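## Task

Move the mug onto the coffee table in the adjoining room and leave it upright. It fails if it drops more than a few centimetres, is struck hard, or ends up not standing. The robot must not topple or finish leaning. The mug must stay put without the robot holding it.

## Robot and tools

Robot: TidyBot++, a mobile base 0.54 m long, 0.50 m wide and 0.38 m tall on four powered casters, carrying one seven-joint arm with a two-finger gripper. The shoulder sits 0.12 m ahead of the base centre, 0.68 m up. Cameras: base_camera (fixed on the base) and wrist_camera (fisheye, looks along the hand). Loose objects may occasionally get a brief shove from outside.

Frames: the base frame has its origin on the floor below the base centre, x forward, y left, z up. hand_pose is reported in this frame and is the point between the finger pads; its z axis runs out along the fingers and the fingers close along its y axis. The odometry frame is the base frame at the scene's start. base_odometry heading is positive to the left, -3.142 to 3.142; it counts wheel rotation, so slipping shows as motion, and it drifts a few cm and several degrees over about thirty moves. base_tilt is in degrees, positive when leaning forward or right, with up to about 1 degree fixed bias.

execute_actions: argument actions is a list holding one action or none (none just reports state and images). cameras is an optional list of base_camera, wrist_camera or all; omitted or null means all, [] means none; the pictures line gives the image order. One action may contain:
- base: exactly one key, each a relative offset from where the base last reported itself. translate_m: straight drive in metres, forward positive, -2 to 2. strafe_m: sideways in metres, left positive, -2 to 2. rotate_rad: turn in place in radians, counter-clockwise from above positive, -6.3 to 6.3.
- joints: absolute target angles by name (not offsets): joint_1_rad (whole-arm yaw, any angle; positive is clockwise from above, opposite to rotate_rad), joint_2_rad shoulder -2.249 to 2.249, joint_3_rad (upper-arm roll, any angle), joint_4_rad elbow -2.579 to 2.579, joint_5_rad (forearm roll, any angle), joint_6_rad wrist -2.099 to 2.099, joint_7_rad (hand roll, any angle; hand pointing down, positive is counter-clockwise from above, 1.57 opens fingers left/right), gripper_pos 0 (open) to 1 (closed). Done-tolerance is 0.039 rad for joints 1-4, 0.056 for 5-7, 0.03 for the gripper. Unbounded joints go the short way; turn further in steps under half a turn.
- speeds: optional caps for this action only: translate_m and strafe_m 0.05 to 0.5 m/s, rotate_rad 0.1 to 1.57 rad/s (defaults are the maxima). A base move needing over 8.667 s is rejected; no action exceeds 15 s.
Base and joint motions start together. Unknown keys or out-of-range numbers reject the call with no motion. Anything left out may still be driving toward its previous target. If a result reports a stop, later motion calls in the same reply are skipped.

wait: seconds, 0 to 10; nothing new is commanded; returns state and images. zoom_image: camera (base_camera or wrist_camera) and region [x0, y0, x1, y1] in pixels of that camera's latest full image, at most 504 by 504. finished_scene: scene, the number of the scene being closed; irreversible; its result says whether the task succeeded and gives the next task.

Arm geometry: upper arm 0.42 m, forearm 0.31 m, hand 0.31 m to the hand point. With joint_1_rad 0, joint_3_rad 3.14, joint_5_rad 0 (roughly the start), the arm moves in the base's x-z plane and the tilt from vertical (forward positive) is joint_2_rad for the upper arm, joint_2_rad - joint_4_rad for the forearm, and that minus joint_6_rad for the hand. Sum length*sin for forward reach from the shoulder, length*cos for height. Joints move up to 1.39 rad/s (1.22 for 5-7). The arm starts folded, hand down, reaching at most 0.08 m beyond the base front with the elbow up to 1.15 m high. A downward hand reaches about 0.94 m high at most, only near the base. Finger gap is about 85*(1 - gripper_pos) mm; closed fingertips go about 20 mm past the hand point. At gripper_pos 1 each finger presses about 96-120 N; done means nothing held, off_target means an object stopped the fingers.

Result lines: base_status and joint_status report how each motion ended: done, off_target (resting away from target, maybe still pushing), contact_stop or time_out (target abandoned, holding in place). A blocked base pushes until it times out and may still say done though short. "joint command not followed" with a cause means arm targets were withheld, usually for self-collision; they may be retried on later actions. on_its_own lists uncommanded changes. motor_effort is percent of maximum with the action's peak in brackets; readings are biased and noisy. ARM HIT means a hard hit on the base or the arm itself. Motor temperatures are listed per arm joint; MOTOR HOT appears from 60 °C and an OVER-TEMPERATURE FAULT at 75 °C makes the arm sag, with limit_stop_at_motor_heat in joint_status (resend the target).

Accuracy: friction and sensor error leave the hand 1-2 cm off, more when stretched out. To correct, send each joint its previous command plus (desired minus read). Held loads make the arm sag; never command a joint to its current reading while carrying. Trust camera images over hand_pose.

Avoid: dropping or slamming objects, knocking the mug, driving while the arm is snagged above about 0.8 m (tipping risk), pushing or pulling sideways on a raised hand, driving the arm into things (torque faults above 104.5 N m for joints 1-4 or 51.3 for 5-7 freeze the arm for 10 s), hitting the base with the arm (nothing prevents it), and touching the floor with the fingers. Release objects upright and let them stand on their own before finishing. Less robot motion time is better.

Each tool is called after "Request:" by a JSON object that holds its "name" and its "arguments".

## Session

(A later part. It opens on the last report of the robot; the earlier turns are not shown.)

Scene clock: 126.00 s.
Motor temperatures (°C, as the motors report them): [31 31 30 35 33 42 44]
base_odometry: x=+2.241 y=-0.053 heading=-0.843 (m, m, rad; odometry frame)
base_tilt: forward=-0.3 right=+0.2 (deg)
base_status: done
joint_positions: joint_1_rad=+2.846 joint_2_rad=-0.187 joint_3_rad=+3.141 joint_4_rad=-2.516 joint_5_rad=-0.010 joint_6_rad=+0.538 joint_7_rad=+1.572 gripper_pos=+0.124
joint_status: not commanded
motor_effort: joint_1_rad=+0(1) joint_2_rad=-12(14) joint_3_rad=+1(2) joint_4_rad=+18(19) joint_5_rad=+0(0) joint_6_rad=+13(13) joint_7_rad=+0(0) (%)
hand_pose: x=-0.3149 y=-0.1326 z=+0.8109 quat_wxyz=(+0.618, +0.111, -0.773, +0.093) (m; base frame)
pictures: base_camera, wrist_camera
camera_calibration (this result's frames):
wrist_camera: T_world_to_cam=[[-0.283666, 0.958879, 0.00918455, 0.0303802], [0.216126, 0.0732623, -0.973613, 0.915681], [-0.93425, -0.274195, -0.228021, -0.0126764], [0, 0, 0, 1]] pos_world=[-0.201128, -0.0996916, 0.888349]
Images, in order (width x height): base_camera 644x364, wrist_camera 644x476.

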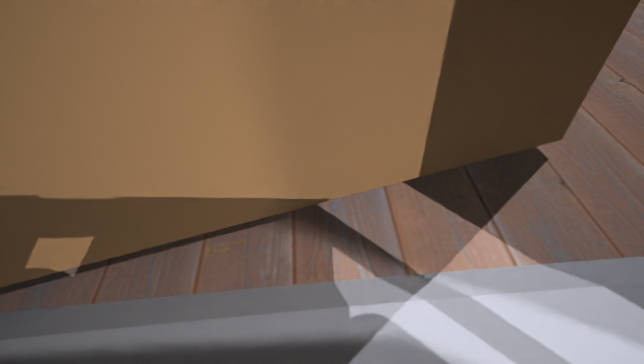

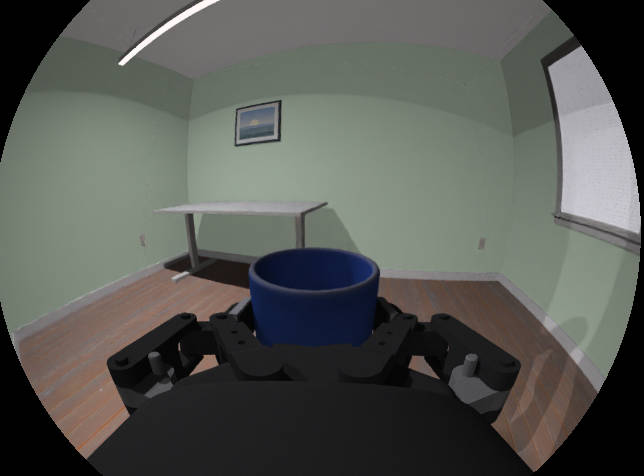

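Request:
{"name": "execute_actions", "arguments": {"actions": [{"base":{"translate_m":-0.15}}], "cameras": []}}

Request:
{"name": "execute_actions", "arguments": {"actions": [{"base":{"translate_m":0.9},"speeds":{"translate_m":0.3}}]}}

Scene clock: 129.70 s.
Motor temperatures (°C, as the motors report them): [31 31 30 35 33 42 44]
base_odometry: x=+2.141 y=+0.059 heading=-0.844 (m, m, rad; odometry frame)
base_tilt: forward=-0.3 right=+0.2 (deg)
base_status: done
joint_positions: joint_1_rad=+2.846 joint_2_rad=-0.187 joint_3_rad=+3.141 joint_4_rad=-2.516 joint_5_rad=-0.010 joint_6_rad=+0.538 joint_7_rad=+1.572 gripper_pos=+0.124
joint_status: not commanded
motor_effort: joint_1_rad=+0(0) joint_2_rad=-12(14) joint_3_rad=+2(3) joint_4_rad=+18(19) joint_5_rad=-1(1) joint_6_rad=+13(14) joint_7_rad=+0(0) (%)
hand_pose: x=-0.3150 y=-0.1326 z=+0.8108 quat_wxyz=(+0.618, +0.111, -0.773, +0.093) (m; base frame)
pictures: none
No camera images: the call's "cameras" was empty. Leave "cameras" out to get every camera's image.

Scene clock: 135.20 s.
Motor temperatures (°C, as the motors report them): [31 31 30 35 33 42 44]
base_odometry: x=+2.740 y=-0.614 heading=-0.843 (m, m, rad; odometry frame)
base_tilt: forward=-0.3 right=+0.1 (deg)
base_status: done
joint_positions: joint_1_rad=+2.850 joint_2_rad=-0.195 joint_3_rad=+3.139 joint_4_rad=-2.523 joint_5_rad=-0.009 joint_6_rad=+0.538 joint_7_rad=+1.572 gripper_pos=+0.124
joint_status: not commanded
motor_effort: joint_1_rad=-1(8) joint_2_rad=-12(30) joint_3_rad=+1(9) joint_4_rad=+18(30) joint_5_rad=-1(3) joint_6_rad=+13(16) joint_7_rad=+0(1) (%)
hand_pose: x=-0.3123 y=-0.1306 z=+0.8108 quat_wxyz=(+0.619, +0.111, -0.772, +0.092) (m; base frame)
pictures: base_camera, wrist_camera
camera_calibration (this result's frames):
wrist_camera: T_world_to_cam=[[-0.28159, 0.959479, 0.01036, 0.0290285], [0.214662, 0.0735154, -0.973918, 0.91469], [-0.935215, -0.272022, -0.226664, -0.0108224], [0, 0, 0, 1]] pos_world=[-0.198296, -0.09804, 0.888079]
Images, in order (width x height): base_camera 644x364, wrist_camera 644x476.

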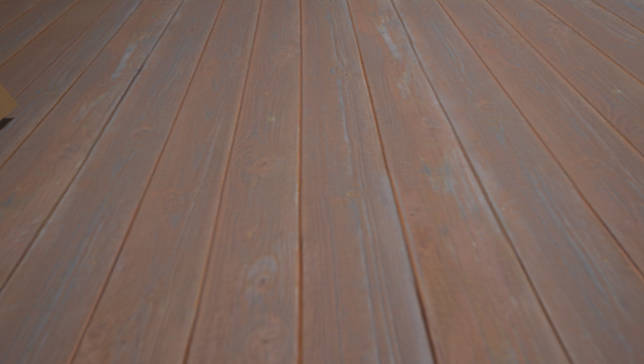

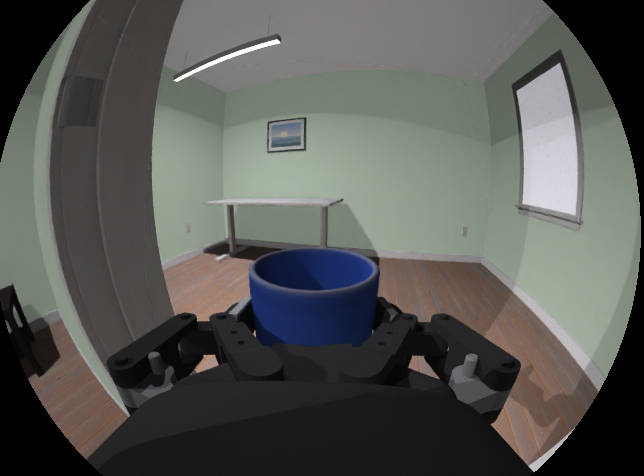

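Request:
{"name": "execute_actions", "arguments": {"actions": [{"base":{"translate_m":0.65},"speeds":{"translate_m":0.4}}]}}

Request:
{"name": "execute_actions", "arguments": {"actions": [{"joints":{"joint_1_rad":1.0}}], "cameras": ["wrist_camera"]}}

Scene clock: 152.63 s.
Motor temperatures (°C, as the motors report them): [31 31 30 35 33 42 44]
base_odometry: x=+3.172 y=-1.099 heading=-0.843 (m, m, rad; odometry frame)
base_tilt: forward=-0.3 right=+0.2 (deg)
base_status: done
joint_positions: joint_1_rad=+2.850 joint_2_rad=-0.194 joint_3_rad=+3.139 joint_4_rad=-2.523 joint_5_rad=-0.009 joint_6_rad=+0.538 joint_7_rad=+1.572 gripper_pos=+0.124
joint_status: not commanded
motor_effort: joint_1_rad=-1(1) joint_2_rad=-12(15) joint_3_rad=+2(1) joint_4_rad=+18(19) joint_5_rad=+0(0) joint_6_rad=+13(14) joint_7_rad=+0(0) (%)
hand_pose: x=-0.3124 y=-0.1306 z=+0.8106 quat_wxyz=(+0.619, +0.111, -0.773, +0.092) (m; base frame)
pictures: base_camera, wrist_camera
camera_calibration (this result's frames):
wrist_camera: T_world_to_cam=[[-0.281596, 0.959477, 0.0103635, 0.029027], [0.215228, 0.0736852, -0.97378, 0.91454], [-0.935083, -0.271982, -0.227256, -0.0104594], [0, 0, 0, 1]] pos_world=[-0.198441, -0.0980836, 0.887883]
Images, in order (width x height): base_camera 644x364, wrist_camera 644x476.

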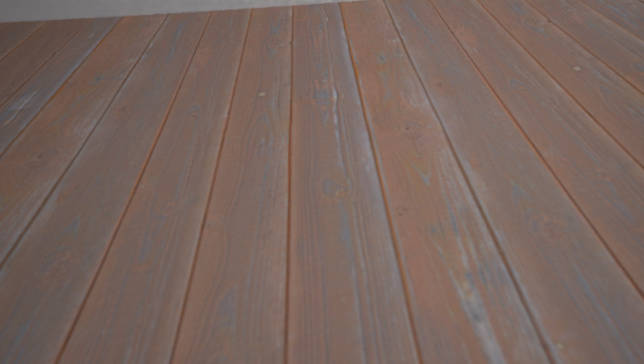

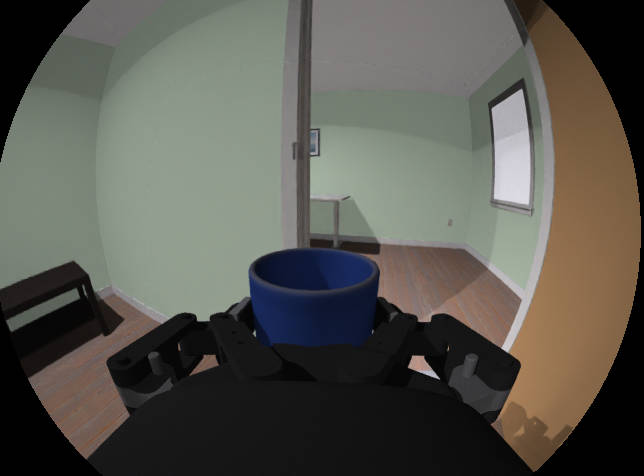

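Scene clock: 155.63 s.
Motor temperatures (°C, as the motors report them): [31 31 30 35 33 42 44]
base_odometry: x=+3.172 y=-1.099 heading=-0.843 (m, m, rad; odometry frame)
base_tilt: forward=-0.3 right=+0.2 (deg)
base_status: not commanded
joint_positions: joint_1_rad=+1.020 joint_2_rad=-0.194 joint_3_rad=+3.139 joint_4_rad=-2.523 joint_5_rad=-0.009 joint_6_rad=+0.538 joint_7_rad=+1.572 gripper_pos=+0.124
joint_status: all done
motor_effort: joint_1_rad=+0(1) joint_2_rad=-12(12) joint_3_rad=+2(2) joint_4_rad=+18(17) joint_5_rad=-1(2) joint_6_rad=+13(13) joint_7_rad=+0(0) (%)
hand_pose: x=+0.3561 y=-0.3834 z=+0.8106 quat_wxyz=(+0.304, +0.680, -0.383, +0.546) (m; base frame)
pictures: wrist_camera
camera_calibration (this result's frames):
wrist_camera: T_world_to_cam=[[-0.854948, -0.518611, 0.0103632, 0.0972561], [-0.126499, 0.189079, -0.97378, 0.955205], [0.503053, -0.833842, -0.227256, -0.181597], [0, 0, 0, 1]] pos_world=[0.295334, -0.281595, 0.887883]
Images, in order (width x height): wrist_camera 644x476.

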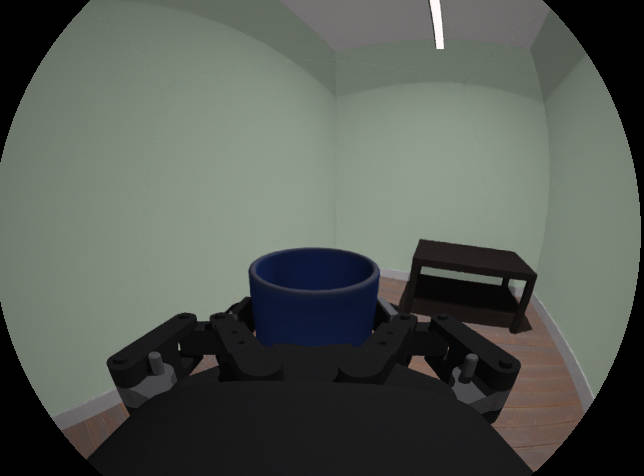

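Request:
{"name": "execute_actions", "arguments": {"actions": [{"base":{"rotate_rad":-1.57},"joints":{"joint_1_rad":-0.02}}], "cameras": []}}

Request:
{"name": "execute_actions", "arguments": {"actions": [{"base":{"translate_m":0.55},"joints":{"joint_2_rad":1.1,"joint_4_rad":-1.42,"joint_6_rad":0.82}}]}}

Scene clock: 164.57 s.
Motor temperatures (°C, as the motors report them): [31 31 30 35 33 42 44]
base_odometry: x=+3.172 y=-1.099 heading=-2.413 (m, m, rad; odometry frame)
base_tilt: forward=-0.3 right=+0.2 (deg)
base_status: done
joint_positions: joint_1_rad=+0.004 joint_2_rad=-0.194 joint_3_rad=+3.139 joint_4_rad=-2.523 joint_5_rad=-0.009 joint_6_rad=+0.538 joint_7_rad=+1.572 gripper_pos=+0.124
joint_status: all done
motor_effort: joint_1_rad=+0(2) joint_2_rad=-12(12) joint_3_rad=+2(3) joint_4_rad=+17(19) joint_5_rad=-1(1) joint_6_rad=+13(14) joint_7_rad=+0(0) (%)
hand_pose: x=+0.5698 y=-0.0009 z=+0.8106 quat_wxyz=(+0.001, +0.780, -0.005, +0.625) (m; base frame)
pictures: none
No camera images: the call's "cameras" was empty. Leave "cameras" out to get every camera's image.

Scene clock: 167.13 s.
Motor temperatures (°C, as the motors report them): [31 31 30 35 33 42 44]
base_odometry: x=+2.761 y=-1.465 heading=-2.413 (m, m, rad; odometry frame)
base_tilt: forward=-0.2 right=+0.2 (deg)
base_status: done
joint_positions: joint_1_rad=+0.003 joint_2_rad=+1.109 joint_3_rad=+3.139 joint_4_rad=-1.457 joint_5_rad=-0.009 joint_6_rad=+0.777 joint_7_rad=+1.572 gripper_pos=+0.124
joint_status: all done
motor_effort: joint_1_rad=+0(1) joint_2_rad=-50(52) joint_3_rad=+1(1) joint_4_rad=+14(19) joint_5_rad=-1(1) joint_6_rad=+13(14) joint_7_rad=-1(0) (%)
hand_pose: x=+0.9706 y=-0.0022 z=+0.5377 quat_wxyz=(+0.001, +0.780, -0.006, +0.626) (m; base frame)
pictures: base_camera, wrist_camera
camera_calibration (this result's frames):
wrist_camera: T_world_to_cam=[[-0.0121661, -0.999883, 0.00927336, 0.00465546], [-0.226656, -0.00627505, -0.973955, 0.791986], [0.973899, -0.0139511, -0.226553, -0.69047], [0, 0, 0, 1]] pos_world=[0.852013, -0.000008137, 0.614887]
Images, in order (width x height): base_camera 644x364, wrist_camera 644x476.

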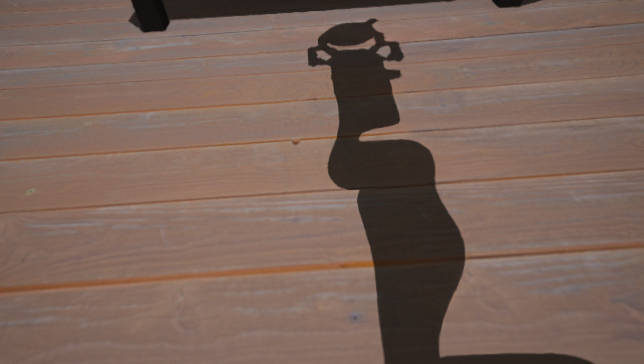

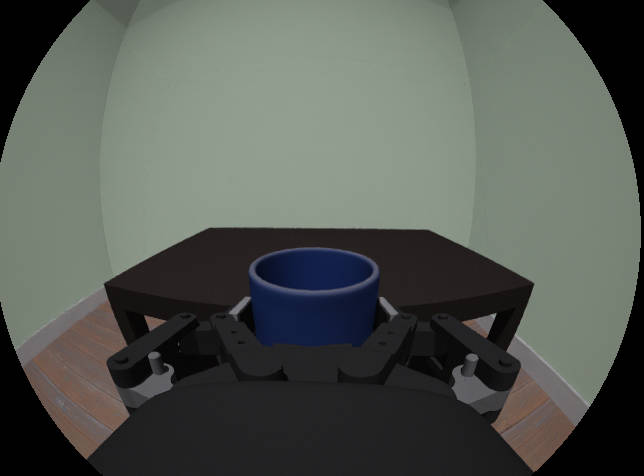

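Request:
{"name": "execute_actions", "arguments": {"actions": [{"base":{"translate_m":0.32},"joints":{"joint_6_rad":0.85}}], "cameras": ["wrist_camera"]}}

Request:
{"name": "execute_actions", "arguments": {"actions": [{"joints":{"joint_2_rad":1.19,"joint_4_rad":-1.33}}], "cameras": ["wrist_camera"]}}

Scene clock: 172.40 s.
Motor temperatures (°C, as the motors report them): [31 32 30 35 33 42 44]
base_odometry: x=+2.522 y=-1.678 heading=-2.414 (m, m, rad; odometry frame)
base_tilt: forward=-0.3 right=+0.2 (deg)
base_status: done
joint_positions: joint_1_rad=+0.002 joint_2_rad=+1.110 joint_3_rad=+3.139 joint_4_rad=-1.450 joint_5_rad=-0.009 joint_6_rad=+0.811 joint_7_rad=+1.572 gripper_pos=+0.124
joint_status: all done
motor_effort: joint_1_rad=-1(2) joint_2_rad=-51(53) joint_3_rad=+1(0) joint_4_rad=+15(17) joint_5_rad=+0(1) joint_6_rad=+13(15) joint_7_rad=+0(0) (%)
hand_pose: x=+0.9750 y=-0.0012 z=+0.5513 quat_wxyz=(+0.000, +0.767, -0.005, +0.641) (m; base frame)
pictures: wrist_camera
camera_calibration (this result's frames):
wrist_camera: T_world_to_cam=[[-0.0114899, -0.999893, 0.00910269, 0.00503072], [-0.186352, -0.0068026, -0.98246, 0.771702], [0.982416, -0.0129847, -0.186254, -0.722219], [0, 0, 0, 1]] pos_world=[0.853385, 0.000901993, 0.623605]
Images, in order (width x height): wrist_camera 644x476.

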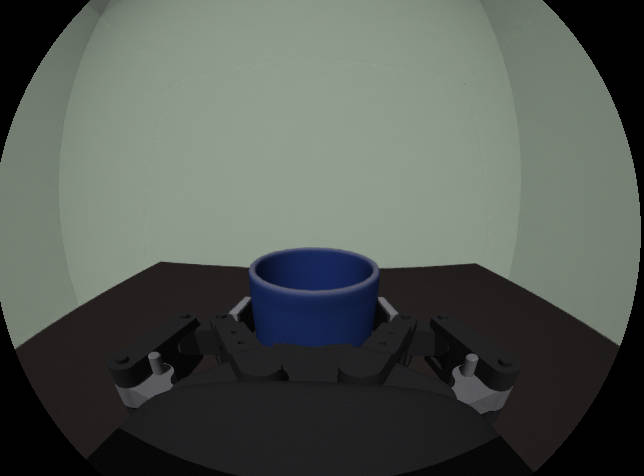

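Scene clock: 173.40 s.
Motor temperatures (°C, as the motors report them): [31 32 30 35 33 42 44]
base_odometry: x=+2.522 y=-1.678 heading=-2.414 (m, m, rad; odometry frame)
base_tilt: forward=-0.3 right=+0.2 (deg)
base_status: not commanded
joint_positions: joint_1_rad=+0.002 joint_2_rad=+1.203 joint_3_rad=+3.139 joint_4_rad=-1.361 joint_5_rad=-0.009 joint_6_rad=+0.811 joint_7_rad=+1.572 gripper_pos=+0.124
joint_status: all done
motor_effort: joint_1_rad=+0(1) joint_2_rad=-53(54) joint_3_rad=+1(1) joint_4_rad=+15(16) joint_5_rad=-1(1) joint_6_rad=+13(14) joint_7_rad=+0(0) (%)
hand_pose: x=+0.9892 y=-0.0013 z=+0.5128 quat_wxyz=(+0.000, +0.769, -0.005, +0.639) (m; base frame)
pictures: wrist_camera
camera_calibration (this result's frames):
wrist_camera: T_world_to_cam=[[-0.011636, -0.999891, 0.00906735, 0.00561114], [-0.19153, -0.00667136, -0.981464, 0.741122], [0.981418, -0.013157, -0.191431, -0.739643], [0, 0, 0, 1]] pos_world=[0.867911, 0.000823327, 0.585743]
Images, in order (width x height): wrist_camera 644x476.

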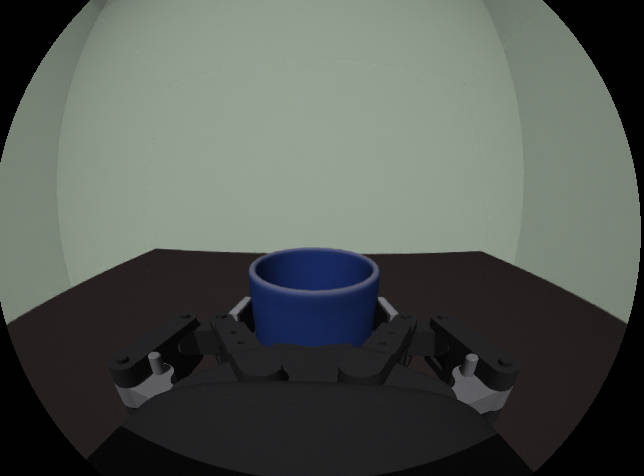

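Request:
{"name": "execute_actions", "arguments": {"actions": [{"joints":{"joint_2_rad":1.26,"joint_4_rad":-1.26}}], "cameras": []}}

Request:
{"name": "execute_actions", "arguments": {"actions": [{"joints":{"joint_2_rad":1.3,"joint_4_rad":-1.22}}], "cameras": ["wrist_camera"]}}

Scene clock: 176.07 s.
Motor temperatures (°C, as the motors report them): [31 32 30 35 33 42 44]
base_odometry: x=+2.522 y=-1.678 heading=-2.414 (m, m, rad; odometry frame)
base_tilt: forward=-0.2 right=+0.2 (deg)
base_status: not commanded
joint_positions: joint_1_rad=+0.002 joint_2_rad=+1.255 joint_3_rad=+3.139 joint_4_rad=-1.287 joint_5_rad=-0.009 joint_6_rad=+0.818 joint_7_rad=+1.572 gripper_pos=+0.124
joint_status: all done
motor_effort: joint_1_rad=+0(1) joint_2_rad=-50(53) joint_3_rad=+1(1) joint_4_rad=+14(16) joint_5_rad=-2(0) joint_6_rad=+12(13) joint_7_rad=+0(0) (%)
hand_pose: x=+1.0039 y=-0.0014 z=+0.5052 quat_wxyz=(+0.000, +0.759, -0.005, +0.651) (m; base frame)
pictures: none
No camera images: the call's "cameras" was empty. Leave "cameras" out to get every camera's image.

Scene clock: 176.77 s.
Motor temperatures (°C, as the motors report them): [31 32 30 35 33 42 44]
base_odometry: x=+2.522 y=-1.678 heading=-2.414 (m, m, rad; odometry frame)
base_tilt: forward=-0.3 right=+0.2 (deg)
base_status: not commanded
joint_positions: joint_1_rad=+0.002 joint_2_rad=+1.281 joint_3_rad=+3.139 joint_4_rad=-1.242 joint_5_rad=-0.009 joint_6_rad=+0.823 joint_7_rad=+1.572 gripper_pos=+0.124
joint_status: all done
motor_effort: joint_1_rad=+0(0) joint_2_rad=-49(50) joint_3_rad=+1(1) joint_4_rad=+14(14) joint_5_rad=-2(1) joint_6_rad=+11(12) joint_7_rad=+0(0) (%)
hand_pose: x=+1.0131 y=-0.0015 z=+0.5057 quat_wxyz=(+0.000, +0.751, -0.005, +0.660) (m; base frame)
pictures: wrist_camera
camera_calibration (this result's frames):
wrist_camera: T_world_to_cam=[[-0.0124622, -0.999886, 0.00851859, 0.00688644], [-0.13887, -0.00670599, -0.990288, 0.689777], [0.990232, -0.0135241, -0.138771, -0.800089], [0, 0, 0, 1]] pos_world=[0.888149, 0.000690776, 0.57199]
Images, in order (width x height): wrist_camera 644x476.

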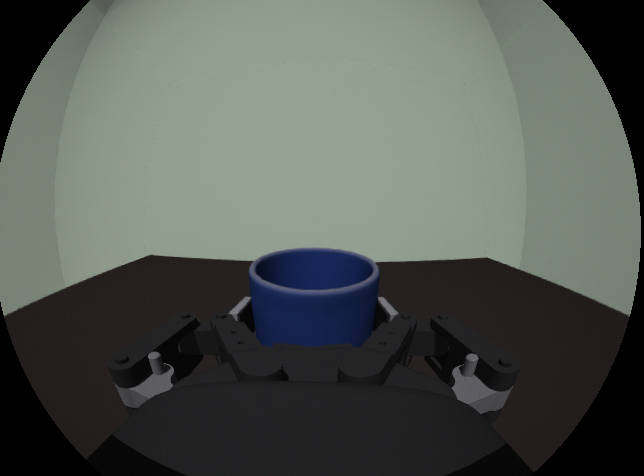

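Request:
{"name": "execute_actions", "arguments": {"actions": [{"joints":{"gripper_pos":0}}], "cameras": ["wrist_camera"]}}

Request:
{"name": "execute_actions", "arguments": {"actions": [{"base":{"translate_m":-0.12},"speeds":{"translate_m":0.15}}], "cameras": ["wrist_camera"]}}

Scene clock: 180.67 s.
Motor temperatures (°C, as the motors report them): [31 33 30 35 33 42 44]
base_odometry: x=+2.522 y=-1.678 heading=-2.414 (m, m, rad; odometry frame)
base_tilt: forward=-0.3 right=+0.2 (deg)
base_status: not commanded
joint_positions: joint_1_rad=+0.002 joint_2_rad=+1.281 joint_3_rad=+3.139 joint_4_rad=-1.242 joint_5_rad=-0.009 joint_6_rad=+0.826 joint_7_rad=+1.572 gripper_pos=+0.000
joint_status: all done
motor_effort: joint_1_rad=-1(0) joint_2_rad=-48(50) joint_3_rad=+1(1) joint_4_rad=+13(14) joint_5_rad=+0(1) joint_6_rad=+10(11) joint_7_rad=+0(0) (%)
hand_pose: x=+1.0133 y=-0.0015 z=+0.5066 quat_wxyz=(+0.000, +0.750, -0.005, +0.661) (m; base frame)
pictures: wrist_camera
camera_calibration (this result's frames):
wrist_camera: T_world_to_cam=[[-0.0125195, -0.999885, 0.00850558, 0.0069353], [-0.135374, -0.00673304, -0.990772, 0.687419], [0.990715, -0.0135554, -0.135274, -0.802349], [0, 0, 0, 1]] pos_world=[0.888045, 0.000686749, 0.572479]
Images, in order (width x height): wrist_camera 644x476.

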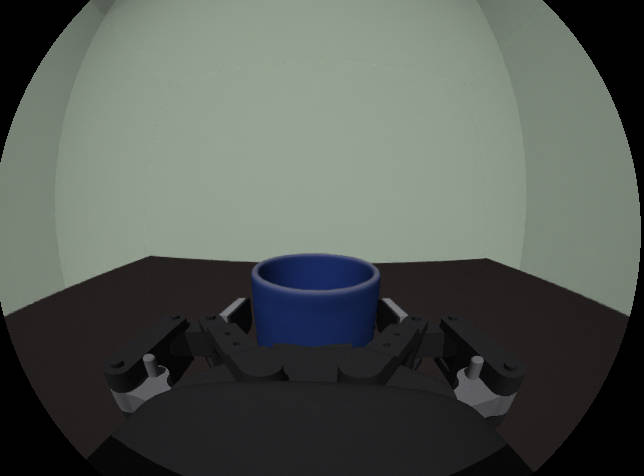

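Scene clock: 182.10 s.
Motor temperatures (°C, as the motors report them): [31 33 30 35 33 42 44]
base_odometry: x=+2.611 y=-1.598 heading=-2.414 (m, m, rad; odometry frame)
base_tilt: forward=-0.3 right=+0.2 (deg)
base_status: done
joint_positions: joint_1_rad=-0.001 joint_2_rad=+1.281 joint_3_rad=+3.139 joint_4_rad=-1.239 joint_5_rad=-0.009 joint_6_rad=+0.828 joint_7_rad=+1.572 gripper_pos=+0.000
joint_status: not commanded
motor_effort: joint_1_rad=-1(3) joint_2_rad=-49(51) joint_3_rad=+1(0) joint_4_rad=+13(14) joint_5_rad=-1(2) joint_6_rad=+10(11) joint_7_rad=+0(0) (%)
hand_pose: x=+1.0143 y=+0.0013 z=+0.5086 quat_wxyz=(-0.001, +0.749, -0.004, +0.663) (m; base frame)
pictures: wrist_camera
camera_calibration (this result's frames):
wrist_camera: T_world_to_cam=[[-0.00950401, -0.999919, 0.0084637, 0.00663692], [-0.130695, -0.00714935, -0.991397, 0.685119], [0.991377, -0.0105284, -0.130616, -0.806094], [0, 0, 0, 1]] pos_world=[0.888748, 0.00304765, 0.57388]
Images, in order (width x height): wrist_camera 644x476.

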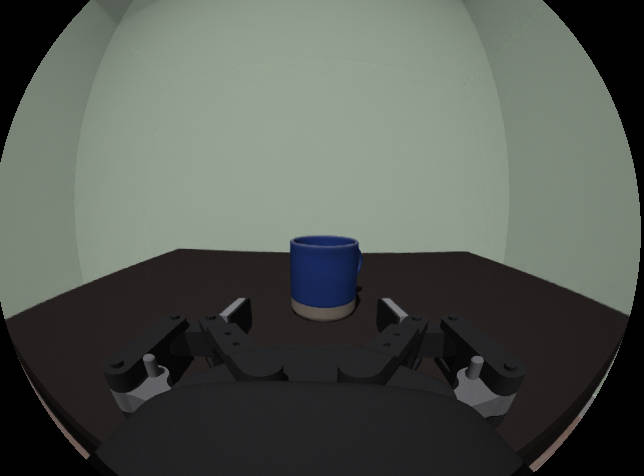

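Request:
{"name": "finished_scene", "arguments": {"scene": 1}}

The scene is finished: the task was done.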